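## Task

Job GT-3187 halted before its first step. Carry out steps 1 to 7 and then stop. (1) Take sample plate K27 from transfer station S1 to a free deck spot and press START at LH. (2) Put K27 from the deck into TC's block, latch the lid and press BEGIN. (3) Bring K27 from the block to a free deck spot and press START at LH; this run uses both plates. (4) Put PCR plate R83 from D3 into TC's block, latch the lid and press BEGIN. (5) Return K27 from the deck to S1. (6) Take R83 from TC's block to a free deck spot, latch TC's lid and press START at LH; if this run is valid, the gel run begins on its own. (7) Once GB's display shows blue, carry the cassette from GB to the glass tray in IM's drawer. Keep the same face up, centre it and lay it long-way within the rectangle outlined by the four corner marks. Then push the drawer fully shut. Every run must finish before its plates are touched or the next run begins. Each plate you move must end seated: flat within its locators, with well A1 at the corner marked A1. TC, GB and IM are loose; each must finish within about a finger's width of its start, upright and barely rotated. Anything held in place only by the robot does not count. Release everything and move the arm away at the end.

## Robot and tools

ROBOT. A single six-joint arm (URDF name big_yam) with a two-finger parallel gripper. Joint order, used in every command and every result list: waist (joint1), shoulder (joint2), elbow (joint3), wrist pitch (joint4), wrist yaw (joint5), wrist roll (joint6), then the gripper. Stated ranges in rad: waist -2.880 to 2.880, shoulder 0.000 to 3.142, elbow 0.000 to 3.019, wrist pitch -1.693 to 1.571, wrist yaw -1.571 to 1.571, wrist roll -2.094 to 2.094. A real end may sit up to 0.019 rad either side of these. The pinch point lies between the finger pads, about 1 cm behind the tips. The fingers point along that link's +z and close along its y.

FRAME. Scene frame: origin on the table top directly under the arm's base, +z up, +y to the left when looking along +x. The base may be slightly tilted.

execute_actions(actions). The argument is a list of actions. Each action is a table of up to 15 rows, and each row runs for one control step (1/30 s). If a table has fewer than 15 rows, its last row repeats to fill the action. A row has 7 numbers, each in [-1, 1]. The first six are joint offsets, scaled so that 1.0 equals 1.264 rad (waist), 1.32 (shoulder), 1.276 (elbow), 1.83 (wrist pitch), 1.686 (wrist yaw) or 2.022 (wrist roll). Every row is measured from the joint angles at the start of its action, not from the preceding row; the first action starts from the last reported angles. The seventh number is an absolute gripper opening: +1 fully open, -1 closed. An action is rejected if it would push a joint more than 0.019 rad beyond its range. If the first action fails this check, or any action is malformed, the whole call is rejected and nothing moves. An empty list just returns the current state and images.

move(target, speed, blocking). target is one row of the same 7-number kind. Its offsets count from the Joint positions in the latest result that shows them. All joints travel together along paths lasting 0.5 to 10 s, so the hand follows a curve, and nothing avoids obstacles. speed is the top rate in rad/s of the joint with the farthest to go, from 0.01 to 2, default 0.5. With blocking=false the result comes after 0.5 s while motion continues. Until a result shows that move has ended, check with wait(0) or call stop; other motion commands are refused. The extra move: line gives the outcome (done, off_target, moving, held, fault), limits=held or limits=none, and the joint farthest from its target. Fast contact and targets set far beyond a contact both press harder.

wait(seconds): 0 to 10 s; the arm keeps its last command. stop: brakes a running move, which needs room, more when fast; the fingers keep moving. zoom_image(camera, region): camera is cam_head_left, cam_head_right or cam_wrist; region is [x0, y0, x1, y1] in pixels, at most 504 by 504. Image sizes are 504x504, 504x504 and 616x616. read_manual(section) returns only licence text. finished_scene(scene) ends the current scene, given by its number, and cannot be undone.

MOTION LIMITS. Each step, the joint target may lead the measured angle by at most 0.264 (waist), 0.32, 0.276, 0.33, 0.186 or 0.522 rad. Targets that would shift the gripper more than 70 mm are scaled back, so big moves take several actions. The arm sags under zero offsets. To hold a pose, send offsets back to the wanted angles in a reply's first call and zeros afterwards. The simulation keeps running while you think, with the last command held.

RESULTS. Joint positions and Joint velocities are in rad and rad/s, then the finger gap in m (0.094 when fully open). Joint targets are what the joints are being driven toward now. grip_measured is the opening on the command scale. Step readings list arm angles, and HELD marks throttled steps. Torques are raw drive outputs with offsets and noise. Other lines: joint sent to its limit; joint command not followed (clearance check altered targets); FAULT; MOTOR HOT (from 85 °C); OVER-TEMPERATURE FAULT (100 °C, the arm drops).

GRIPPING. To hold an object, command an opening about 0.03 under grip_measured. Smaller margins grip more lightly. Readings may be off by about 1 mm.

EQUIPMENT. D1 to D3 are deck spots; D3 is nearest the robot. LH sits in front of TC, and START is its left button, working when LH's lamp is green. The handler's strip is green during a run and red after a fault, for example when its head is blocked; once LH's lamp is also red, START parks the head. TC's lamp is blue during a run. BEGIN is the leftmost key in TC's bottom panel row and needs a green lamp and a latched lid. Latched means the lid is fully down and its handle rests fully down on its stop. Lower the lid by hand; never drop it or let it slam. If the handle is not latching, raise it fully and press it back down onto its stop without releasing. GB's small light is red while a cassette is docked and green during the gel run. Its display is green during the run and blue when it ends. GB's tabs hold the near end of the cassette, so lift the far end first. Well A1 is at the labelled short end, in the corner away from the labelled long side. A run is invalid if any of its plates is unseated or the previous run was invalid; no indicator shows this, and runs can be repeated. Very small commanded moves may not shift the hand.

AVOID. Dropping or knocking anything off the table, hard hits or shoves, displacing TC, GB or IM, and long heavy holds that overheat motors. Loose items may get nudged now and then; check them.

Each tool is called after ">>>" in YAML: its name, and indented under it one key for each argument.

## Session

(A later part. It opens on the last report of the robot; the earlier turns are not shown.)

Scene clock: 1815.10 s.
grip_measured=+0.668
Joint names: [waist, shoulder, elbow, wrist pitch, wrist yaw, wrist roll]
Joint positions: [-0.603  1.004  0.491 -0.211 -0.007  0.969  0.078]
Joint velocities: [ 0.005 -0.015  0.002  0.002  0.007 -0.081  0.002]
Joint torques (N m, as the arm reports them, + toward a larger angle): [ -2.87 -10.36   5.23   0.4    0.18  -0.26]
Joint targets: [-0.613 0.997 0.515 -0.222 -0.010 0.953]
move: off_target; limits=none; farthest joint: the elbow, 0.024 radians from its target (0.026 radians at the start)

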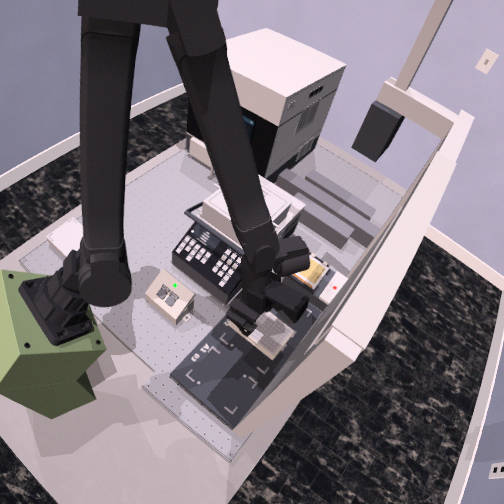

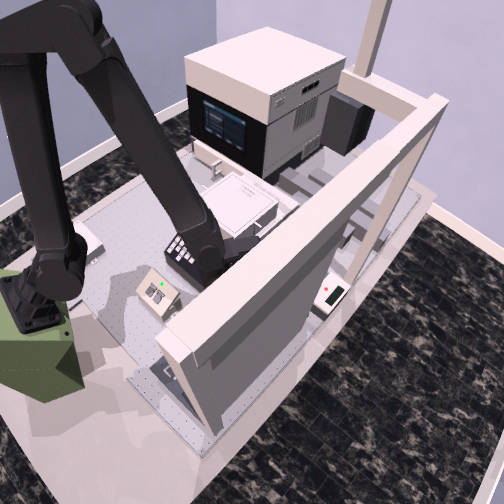

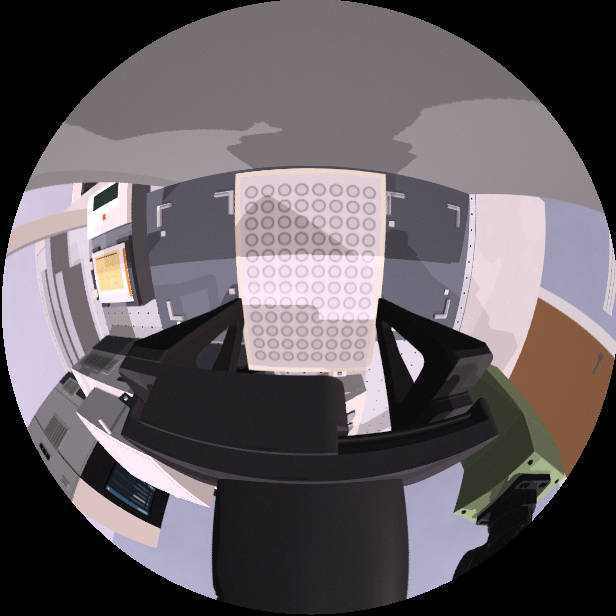

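>>> move:
  target: [0.2595, -0.2288, 0.2743, -0.3164, 0.1216, -0.0237, 0.638]
  speed: 0.4

Scene clock: 1832.03 s.
grip_measured=+0.668
Joint names: [waist, shoulder, elbow, wrist pitch, wrist yaw, wrist roll]
Joint positions: [-0.282  0.707  0.803 -0.78   0.195  0.937  0.078]
Joint velocities: [-0.005 -0.005 -0.007 -0.002 -0.022  0.007 -0.001]
Joint torques (N m, as the arm reports them, + toward a larger angle): [  0.64 -11.4   10.91   0.69   0.36  -0.26]
Joint targets: [-0.275 0.702 0.841 -0.790 0.198 0.921]
move: off_target; limits=none; farthest joint: the elbow, 0.038 radians from its target (0.350 radians at the start)

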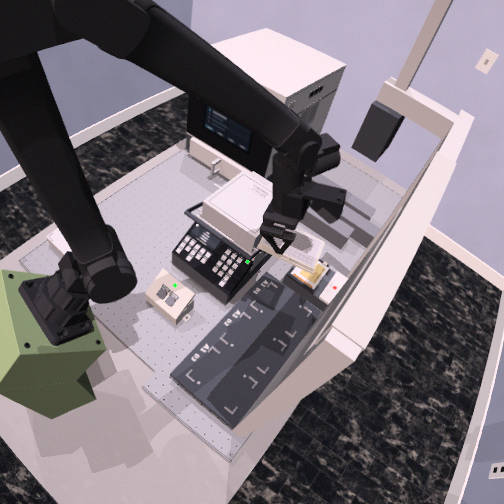

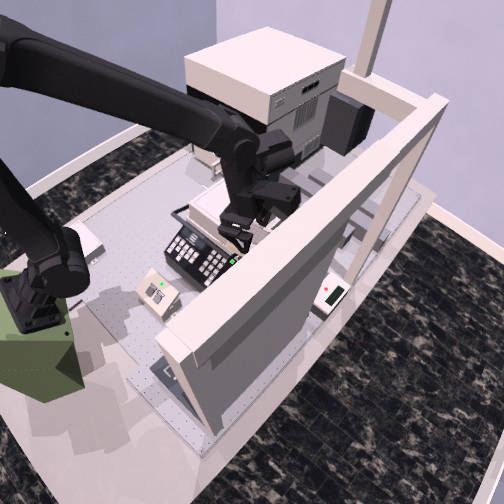

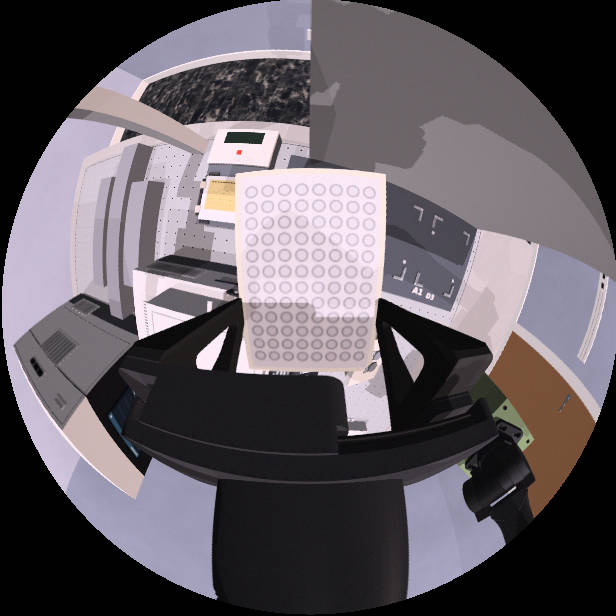

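>>> move:
  target: [0.7073, -0.075, -0.2492, 0.0973, 0.2544, -0.3798, 0.638]
  speed: 0.45

Scene clock: 1836.80 s.
grip_measured=+0.668
Joint names: [waist, shoulder, elbow, wrist pitch, wrist yaw, wrist roll]
Joint positions: [ 0.607  0.62   0.49  -0.615  0.62   0.186  0.078]
Joint velocities: [-0.005 -0.015 -0.022  0.002  0.022 -0.081 -0.   ]
Joint torques (N m, as the arm reports them, + toward a larger angle): [ 0.97 -5.77  6.49  1.78  0.23 -0.26]
Joint targets: [0.612 0.608 0.485 -0.602 0.624 0.169]
move: done; limits=none; farthest joint: the wrist roll, 0.017 radians from its target (0.768 radians at the start)

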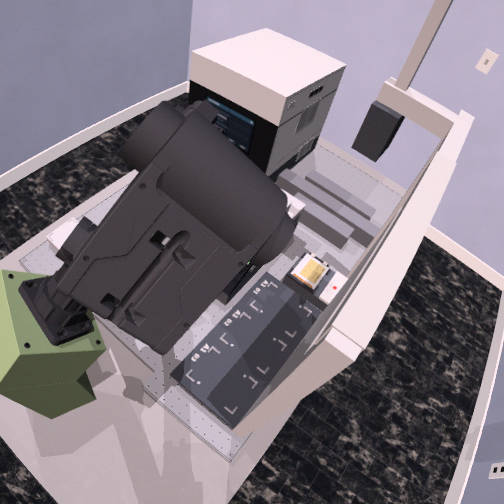

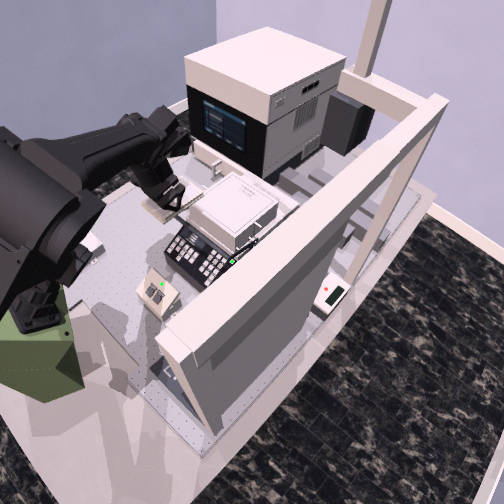

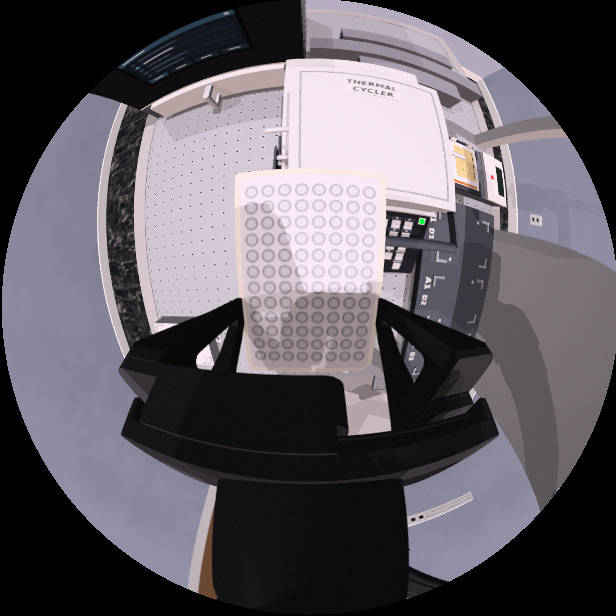

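>>> move:
  target: [0.5186, 0.678, -0.0141, 0.2235, -0.0065, -0.405, 0.638]
  speed: 0.45

Scene clock: 1841.90 s.
grip_measured=+0.668
Joint names: [waist, shoulder, elbow, wrist pitch, wrist yaw, wrist roll]
Joint positions: [ 1.255  1.511  0.475 -0.22   0.611 -0.617  0.078]
Joint velocities: [-0.005  0.015  0.002 -0.007  0.022 -0.095 -0.001]
Joint torques (N m, as the arm reports them, + toward a larger angle): [ 8.19 -5.68  3.65  1.57 -0.11 -0.27]
Joint targets: [1.262 1.515 0.471 -0.207 0.610 -0.633]
move: done; limits=none; farthest joint: the wrist roll, 0.016 radians from its target (0.818 radians at the start)

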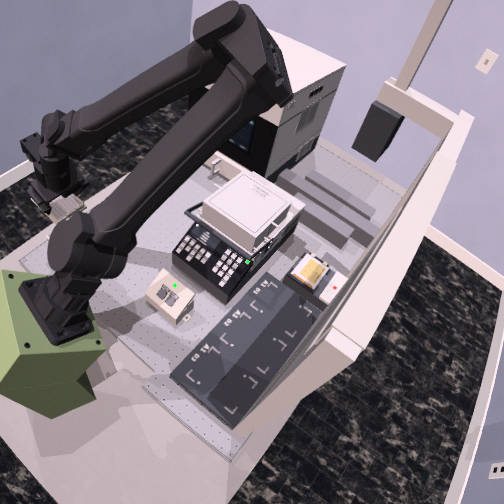

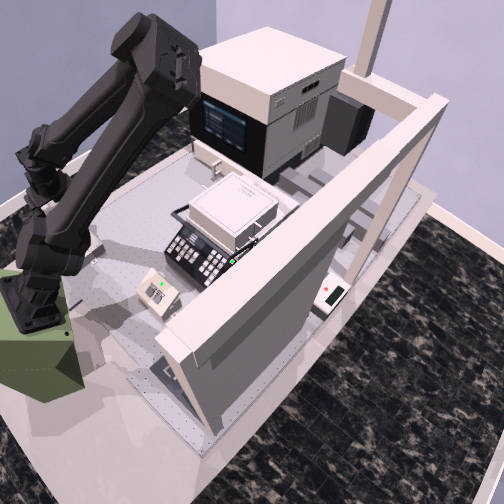

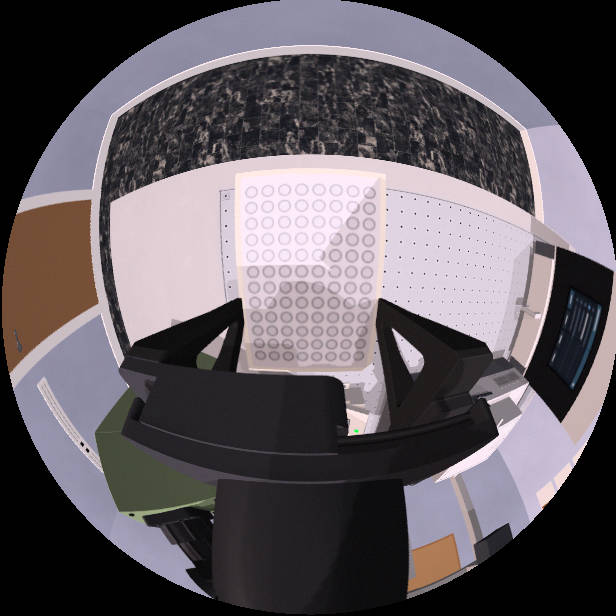

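>>> move:
  target: [-0.269, 0.3538, 0.029, 0.3475, -0.0813, -0.1949, 0.638]
  speed: 0.3

Scene clock: 1849.67 s.
grip_measured=+0.668
Joint names: [waist, shoulder, elbow, wrist pitch, wrist yaw, wrist roll]
Joint positions: [ 0.93   1.965  0.506  0.404  0.477 -0.994  0.078]
Joint velocities: [-0.015 -0.015 -0.002 -0.002 -0.022 -0.037 -0.001]
Joint torques (N m, as the arm reports them, + toward a larger angle): [ 7.58 -7.73 -0.56  1.36 -0.22 -0.29]
Joint targets: [0.916 1.978 0.512 0.416 0.474 -1.011]
move: done; limits=none; farthest joint: the wrist roll, 0.017 radians from its target (0.394 radians at the start)

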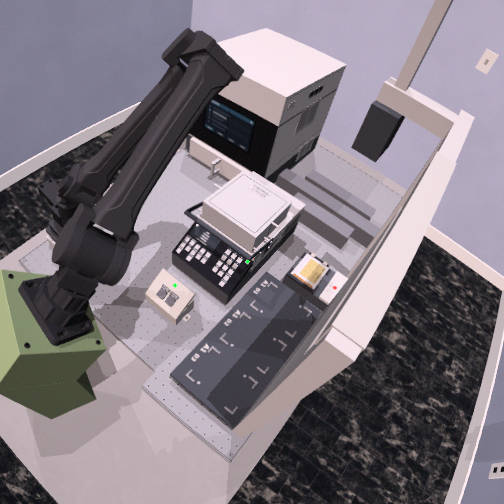

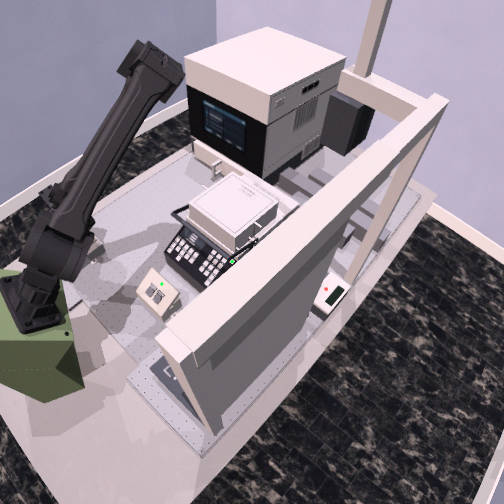

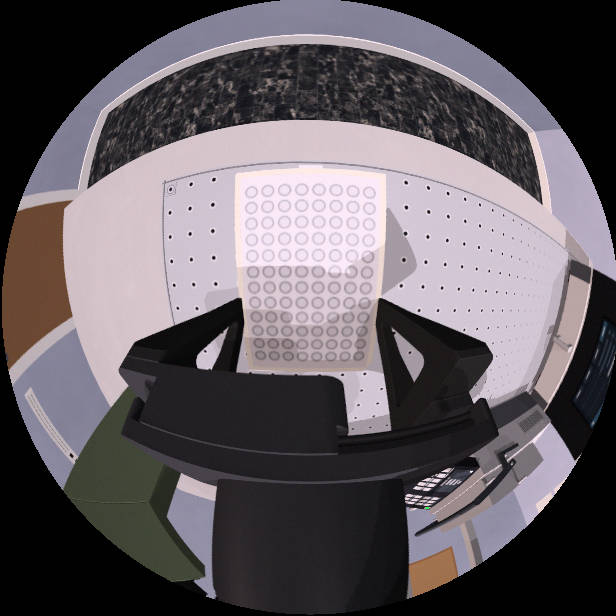

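>>> move:
  target: [-0.0332, 0.0409, 0.0149, 0.029, -0.0107, -0.0223, 0.638]
  speed: 0.05

>>> zoom_image:
  camera: "cam_wrist"
  region: [190, 130, 430, 370]

Scene clock: 1854.43 s.
grip_measured=+0.668
Joint names: [waist, shoulder, elbow, wrist pitch, wrist yaw, wrist roll]
Joint positions: [ 0.905  2.001  0.518  0.444  0.463 -1.023  0.078]
Joint velocities: [-0.005 -0.015 -0.002 -0.007 -0.066  0.022 -0.   ]
Joint torques (N m, as the arm reports them, + toward a larger angle): [ 7.65 -7.56 -0.82  1.48 -0.23 -0.25]
Joint targets: [0.888 2.019 0.525 0.457 0.460 -1.039]
move: done; limits=none; farthest joint: the shoulder, 0.018 radians from its target (0.054 radians at the start)

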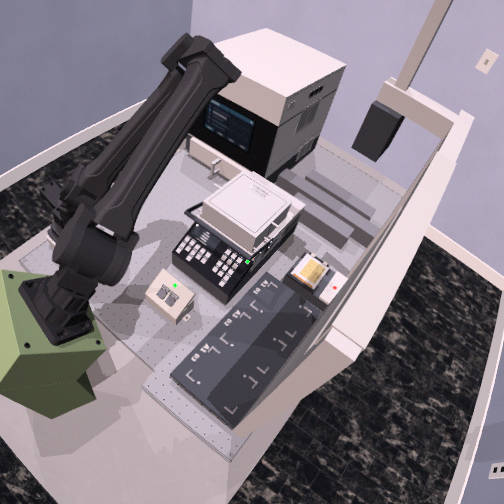

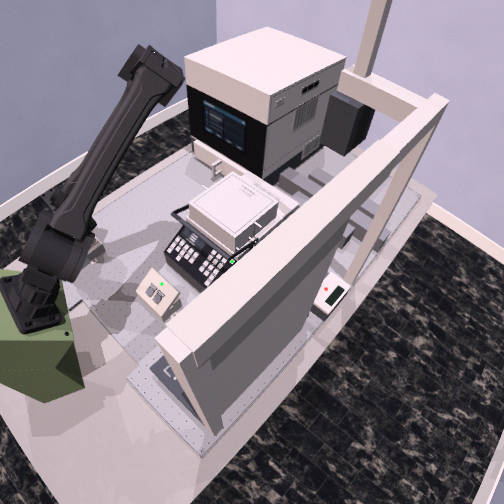

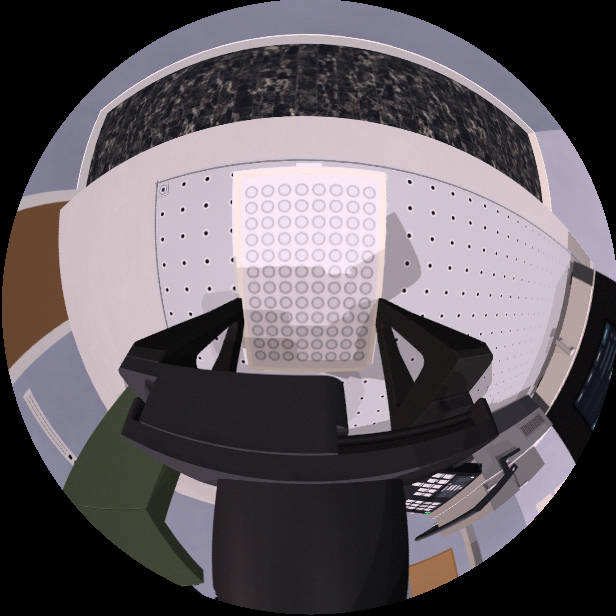

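Region (190, 130, 430, 370) of cam_wrist's 616x616 image, scaled by 2.100, with more detail than that image has.

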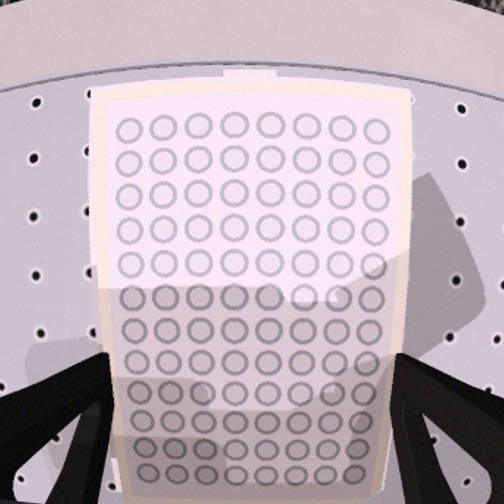

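>>> move:
  target: [-0.0206, 0.0242, 0.0086, 0.0131, -0.0047, -0.0119, 0.638]
  speed: 0.03

>>> zoom_image:
  camera: "cam_wrist"
  region: [190, 130, 430, 370]

Scene clock: 1858.70 s.
grip_measured=+0.668
Joint names: [waist, shoulder, elbow, wrist pitch, wrist yaw, wrist roll]
Joint positions: [ 0.896  2.014  0.524  0.455  0.458 -1.031  0.078]
Joint velocities: [ 0.005  0.005 -0.012 -0.012 -0.022  0.007  0.001]
Joint torques (N m, as the arm reports them, + toward a larger angle): [ 8.21 -7.4  -1.03  1.4  -0.23 -0.26]
Joint targets: [0.879 2.033 0.529 0.468 0.455 -1.047]
move: done; limits=none; farthest joint: the shoulder, 0.019 radians from its target (0.032 radians at the start)

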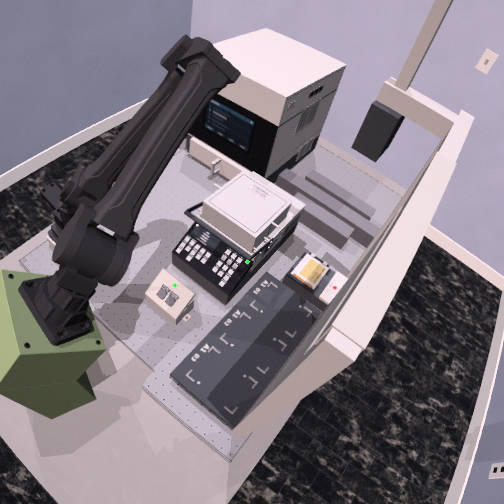

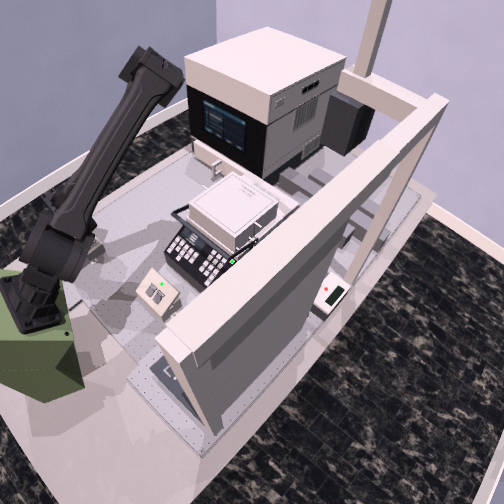

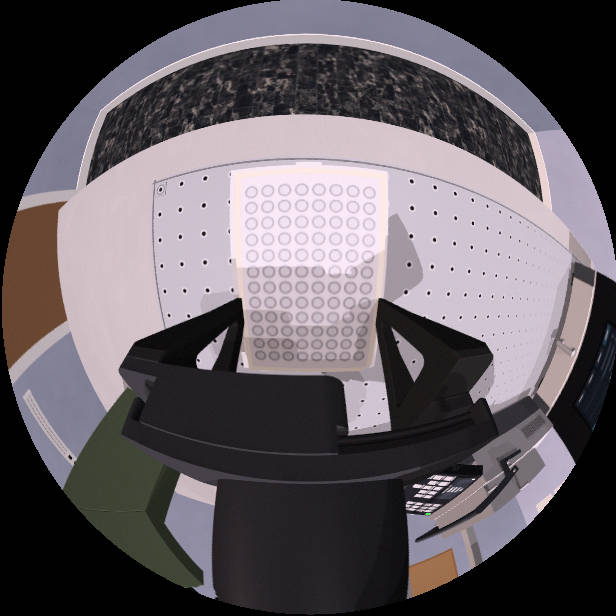

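Region (190, 130, 430, 370) of cam_wrist's 616x616 image, scaled by 2.100, with more detail than that image has.

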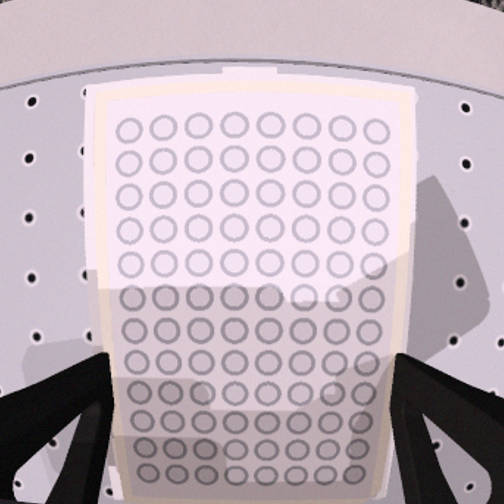

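>>> move:
  target: [-0.0198, 0.0227, 0.001, 0.0126, -0.0042, -0.0114, 0.638]
  speed: 0.03

>>> zoom_image:
  camera: "cam_wrist"
  region: [190, 130, 430, 370]

Scene clock: 1864.37 s.
grip_measured=+0.668
Joint names: [waist, shoulder, elbow, wrist pitch, wrist yaw, wrist roll]
Joint positions: [ 0.894  2.019  0.524  0.464  0.454 -1.034  0.078]
Joint velocities: [ 0.005  0.005 -0.002  0.012  0.022 -0.022  0.   ]
Joint torques (N m, as the arm reports them, + toward a larger angle): [ 7.29 -7.01 -1.42  1.49 -0.23 -0.32]
Joint targets: [0.871 2.044 0.525 0.479 0.451 -1.054]
move: off_target; limits=none; farthest joint: the shoulder, 0.025 radians from its target (0.030 radians at the start)

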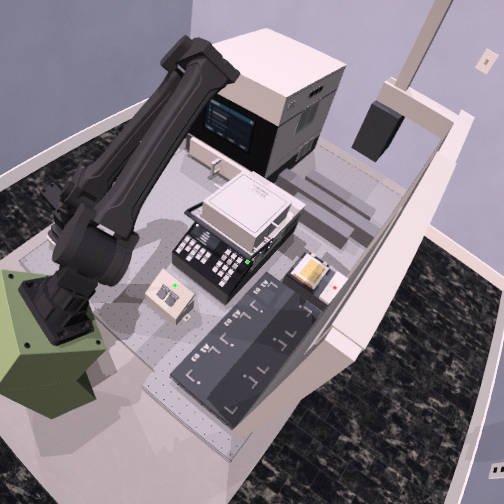

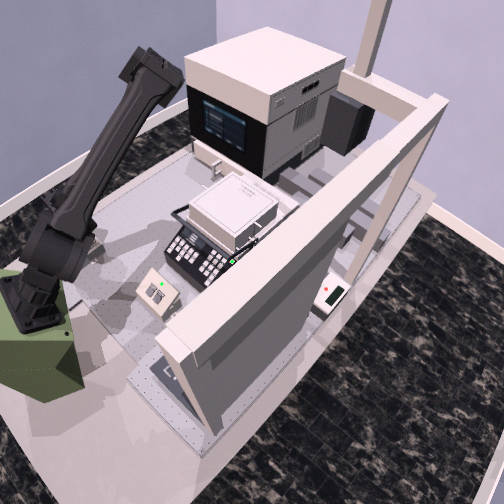

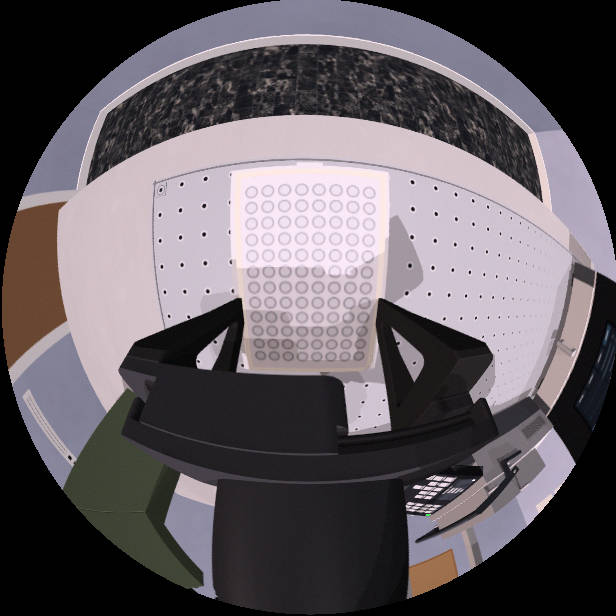

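Region (190, 130, 430, 370) of cam_wrist's 616x616 image, scaled by 2.100, with more detail than that image has.

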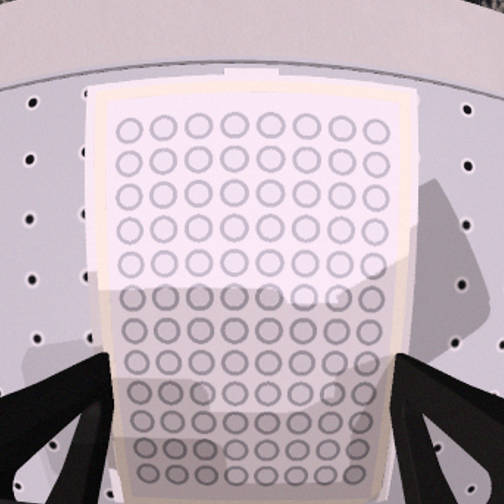

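>>> move:
  target: [-0.012, 0.013, 0.0, -0.0105, -0.0018, -0.008, 0.638]
  speed: 0.02

>>> zoom_image:
  camera: "cam_wrist"
  region: [190, 130, 430, 370]

Scene clock: 1879.37 s.
grip_measured=+0.668
Joint names: [waist, shoulder, elbow, wrist pitch, wrist yaw, wrist roll]
Joint positions: [ 0.894  2.019  0.524  0.459  0.453 -1.034  0.078]
Joint velocities: [-0.005 -0.005  0.002 -0.002 -0.022 -0.037 -0.001]
Joint torques (N m, as the arm reports them, + toward a larger angle): [ 8.22 -7.74 -1.52  0.39 -0.24 -0.26]
Joint targets: [0.879 2.036 0.524 0.444 0.451 -1.050]
move: done; limits=none; farthest joint: the shoulder, 0.017 radians from its target (0.017 radians at the start)

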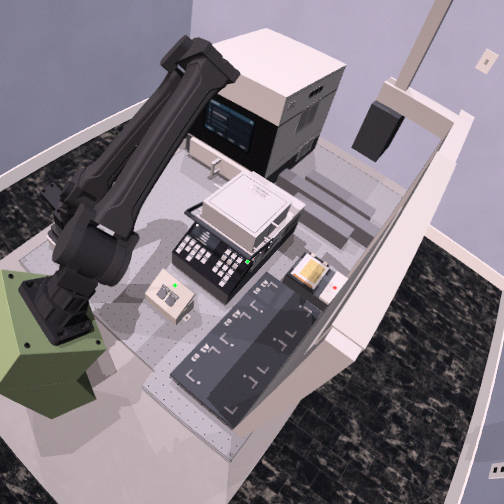

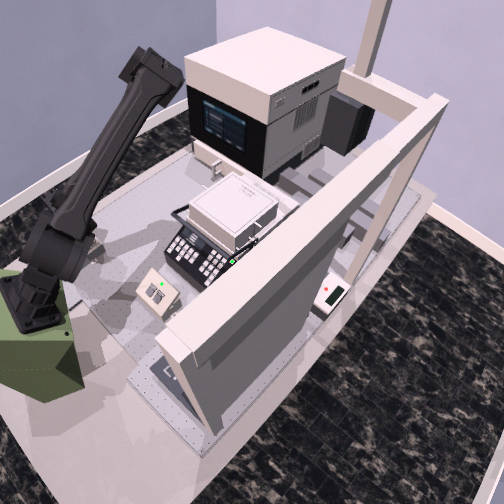

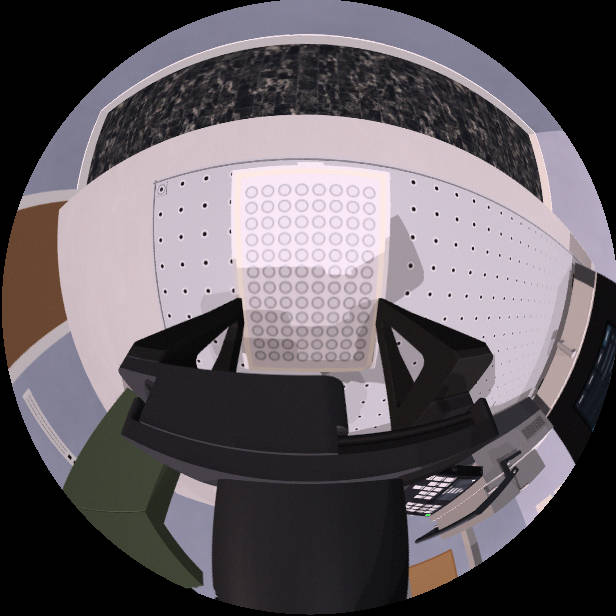

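Region (190, 130, 430, 370) of cam_wrist's 616x616 image, scaled by 2.100, with more detail than that image has.

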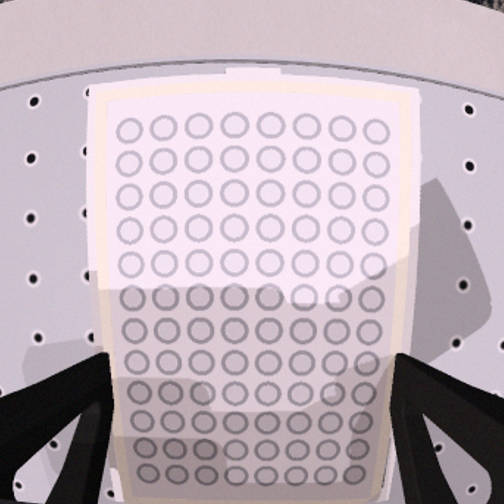

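>>> move:
  target: [-0.019, 0.017, 0.0, 0.0, -0.001, -0.0099, 0.638]
  speed: 0.02

>>> zoom_image:
  camera: "cam_wrist"
  region: [190, 130, 430, 370]

Scene clock: 1883.80 s.
grip_measured=+0.668
Joint names: [waist, shoulder, elbow, wrist pitch, wrist yaw, wrist roll]
Joint positions: [ 0.894  2.019  0.524  0.459  0.453 -1.035  0.078]
Joint velocities: [-0.005  0.005 -0.012 -0.012  0.066 -0.081  0.002]
Joint torques (N m, as the arm reports them, + toward a larger angle): [ 7.01 -7.52 -1.5   0.84 -0.19 -0.29]
Joint targets: [0.870 2.041 0.524 0.459 0.452 -1.054]
move: off_target; limits=none; farthest joint: the waist, 0.024 radians from its target (0.024 radians at the start)

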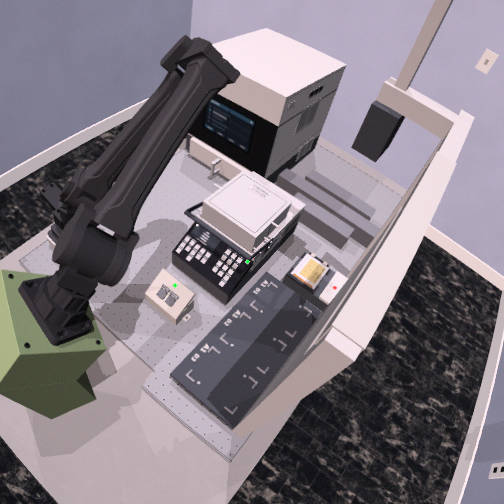

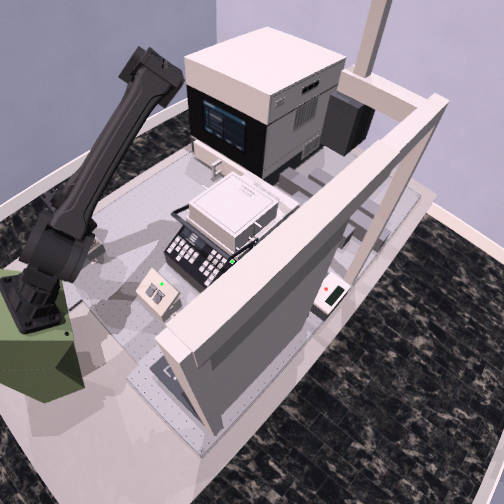

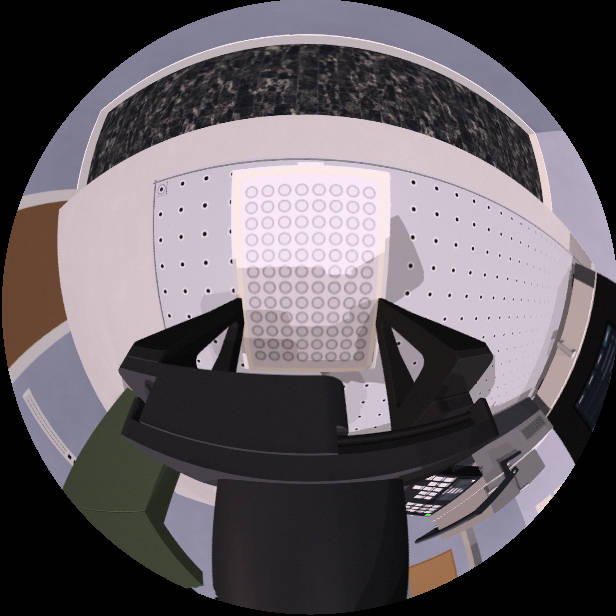

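Region (190, 130, 430, 370) of cam_wrist's 616x616 image, scaled by 2.100, with more detail than that image has.

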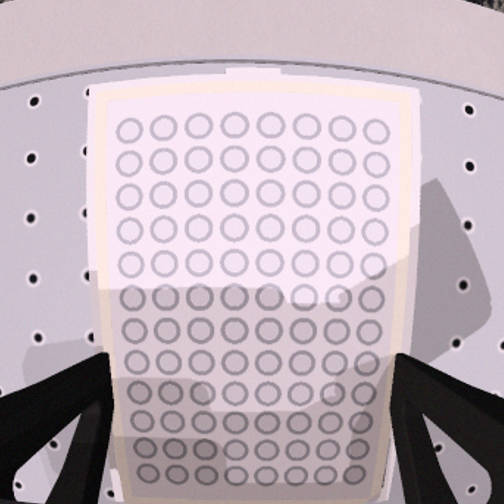

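>>> move:
  target: [-0.006, 0.006, 0.0, 0.0, 0.0, 0.0, 1.0]
  speed: 0.02

>>> zoom_image:
  camera: "cam_wrist"
  region: [190, 130, 430, 370]

Scene clock: 1886.53 s.
grip_measured=+1.000
Joint names: [waist, shoulder, elbow, wrist pitch, wrist yaw, wrist roll]
Joint positions: [ 0.894  2.019  0.524  0.459  0.453 -1.035  0.094]
Joint velocities: [ 0.005 -0.005  0.007  0.002 -0.022  0.051  0.   ]
Joint torques (N m, as the arm reports them, + toward a larger angle): [ 8.87 -8.16 -1.39  0.87 -0.12 -0.05]
Joint targets: [0.887 2.027 0.524 0.459 0.453 -1.035]
move: done; limits=none; farthest joint: the waist, 0.008 radians from its target (0.008 radians at the start)

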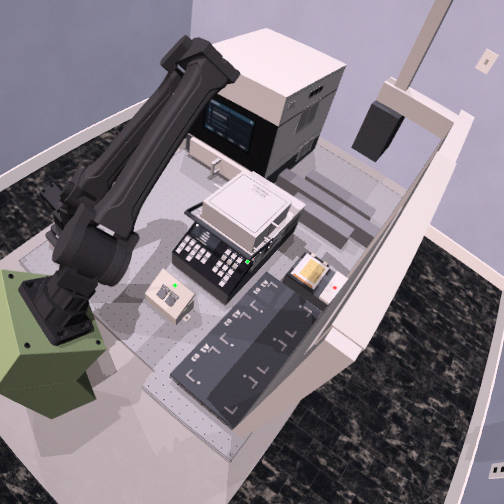

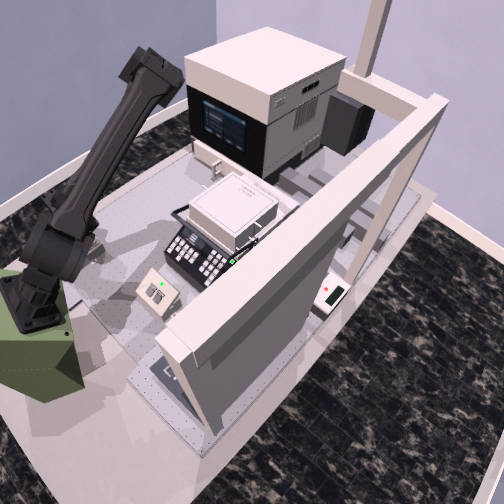

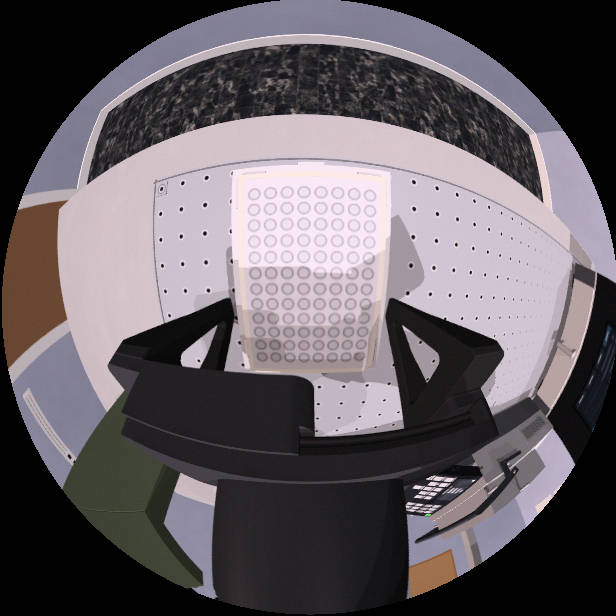

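Region (190, 130, 430, 370) of cam_wrist's 616x616 image, scaled by 2.100, with more detail than that image has.

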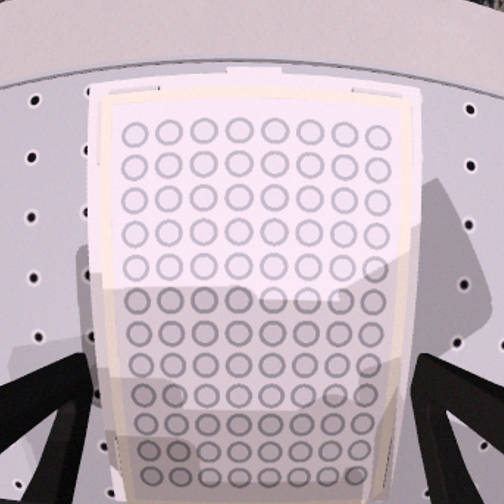

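>>> move:
  target: [0.075, -0.105, -0.03, -0.085, 0.03, 0.055, 1.0]
  speed: 0.12

>>> zoom_image:
  camera: "cam_wrist"
  region: [200, 150, 420, 370]

Scene clock: 1890.53 s.
grip_measured=+1.000
Joint names: [waist, shoulder, elbow, wrist pitch, wrist yaw, wrist roll]
Joint positions: [ 0.978  1.891  0.491  0.314  0.501 -0.94   0.094]
Joint velocities: [ 0.005  0.005 -0.007 -0.012  0.037 -0.095  0.   ]
Joint torques (N m, as the arm reports them, + toward a larger angle): [  9.98 -10.16  -0.79   0.47   0.01   0.06]
Joint targets: [0.989 1.880 0.485 0.304 0.504 -0.924]
move: done; limits=none; farthest joint: the wrist roll, 0.016 radians from its target (0.111 radians at the start)

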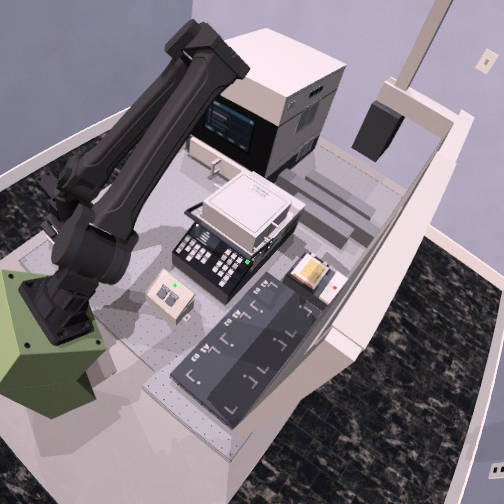

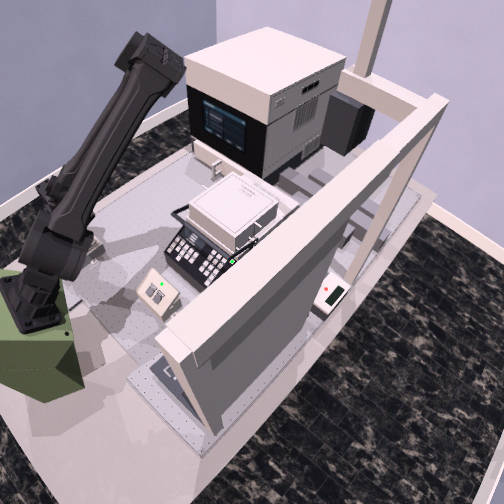

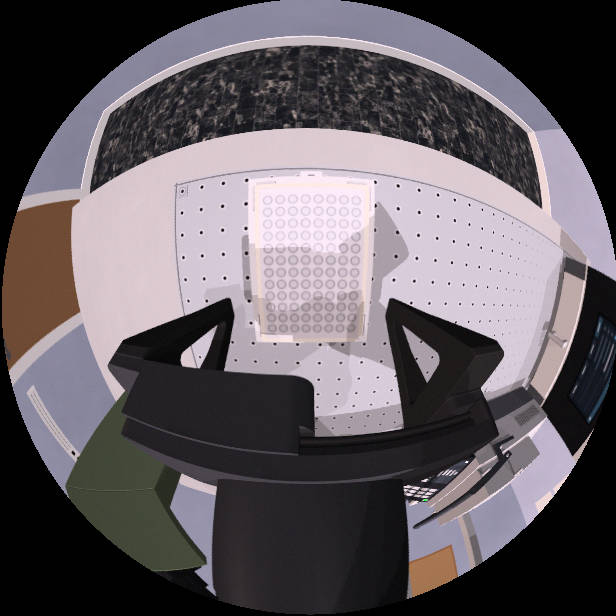

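Region (200, 150, 420, 370) of cam_wrist's 616x616 image, scaled by 2.291, with more detail than that image has.

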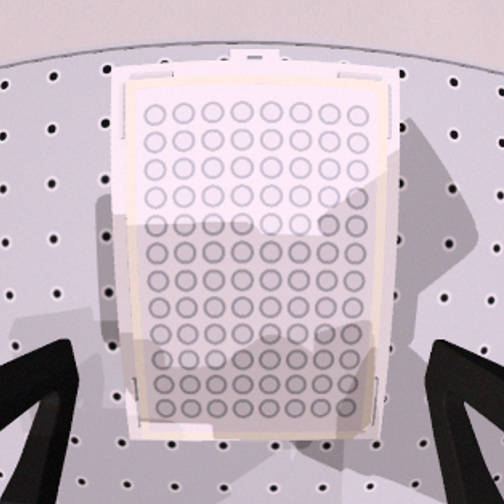

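>>> move:
  target: [-0.2, -0.22, -0.075, 0.006, -0.018, 0.0, -1.0]
  speed: 0.3

Scene clock: 1902.57 s.
grip_measured=-0.996
Joint names: [waist, shoulder, elbow, wrist pitch, wrist yaw, wrist roll]
Joint positions: [ 0.736  1.606  0.402  0.314  0.474 -0.94   0.   ]
Joint velocities: [-0.005 -0.015 -0.012 -0.012  0.022 -0.051 -0.   ]
Joint torques (N m, as the arm reports them, + toward a larger angle): [ 5.59 -9.1  -0.72  1.34 -0.17 -0.08]
Joint targets: [0.725 1.601 0.396 0.325 0.471 -0.940]
move: done; limits=none; farthest joint: the waist, 0.011 radians from its target (0.253 radians at the start)

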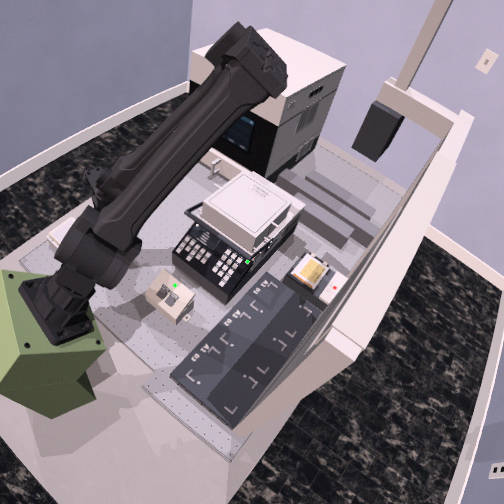

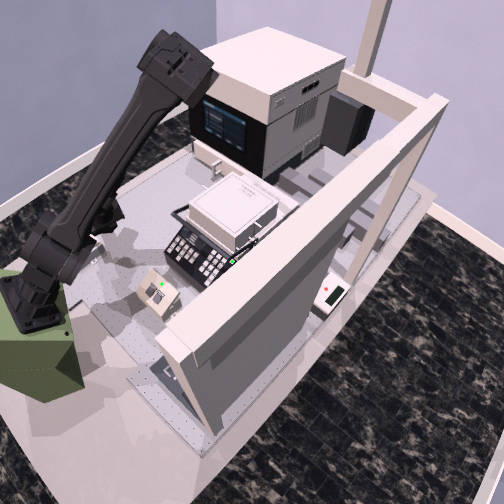

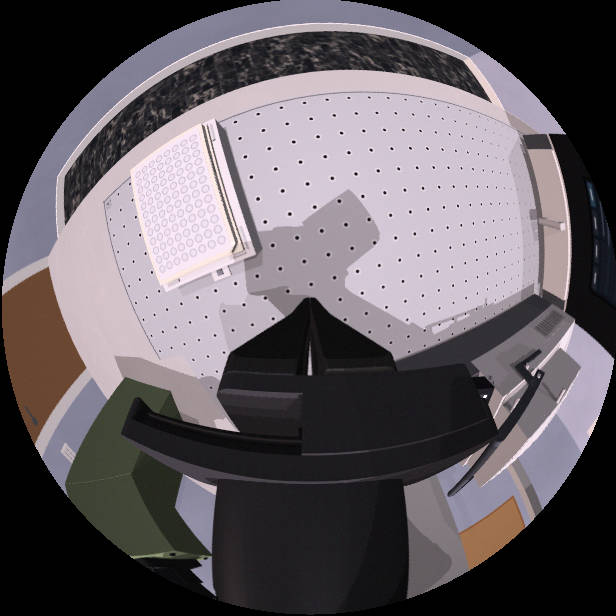

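>>> execute_actions:
  actions: []

Scene clock: 1917.00 s.
grip_measured=-0.996
Joint names: [waist, shoulder, elbow, wrist pitch, wrist yaw, wrist roll]
Joint positions: [ 0.736  1.606  0.402  0.314  0.474 -0.94   0.   ]
Joint velocities: [-0.005 -0.005 -0.002 -0.007  0.081 -0.007  0.   ]
Joint torques (N m, as the arm reports them, + toward a larger angle): [ 5.7  -8.96 -0.7   1.47 -0.16 -0.11]
Joint targets: [0.725 1.601 0.396 0.325 0.471 -0.940]

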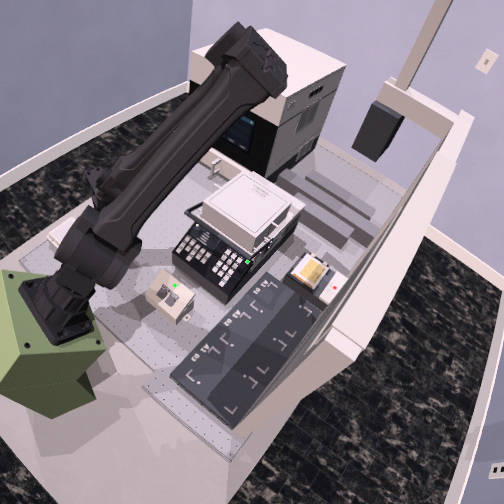

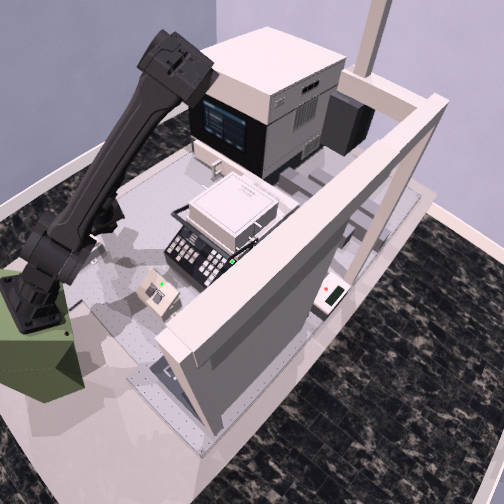

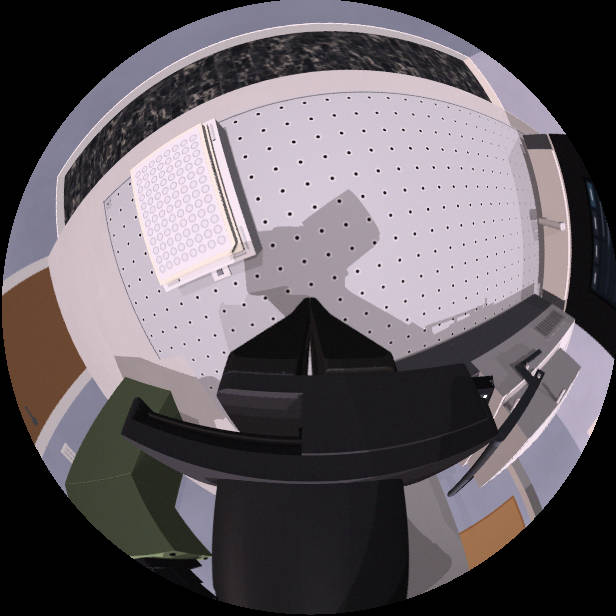

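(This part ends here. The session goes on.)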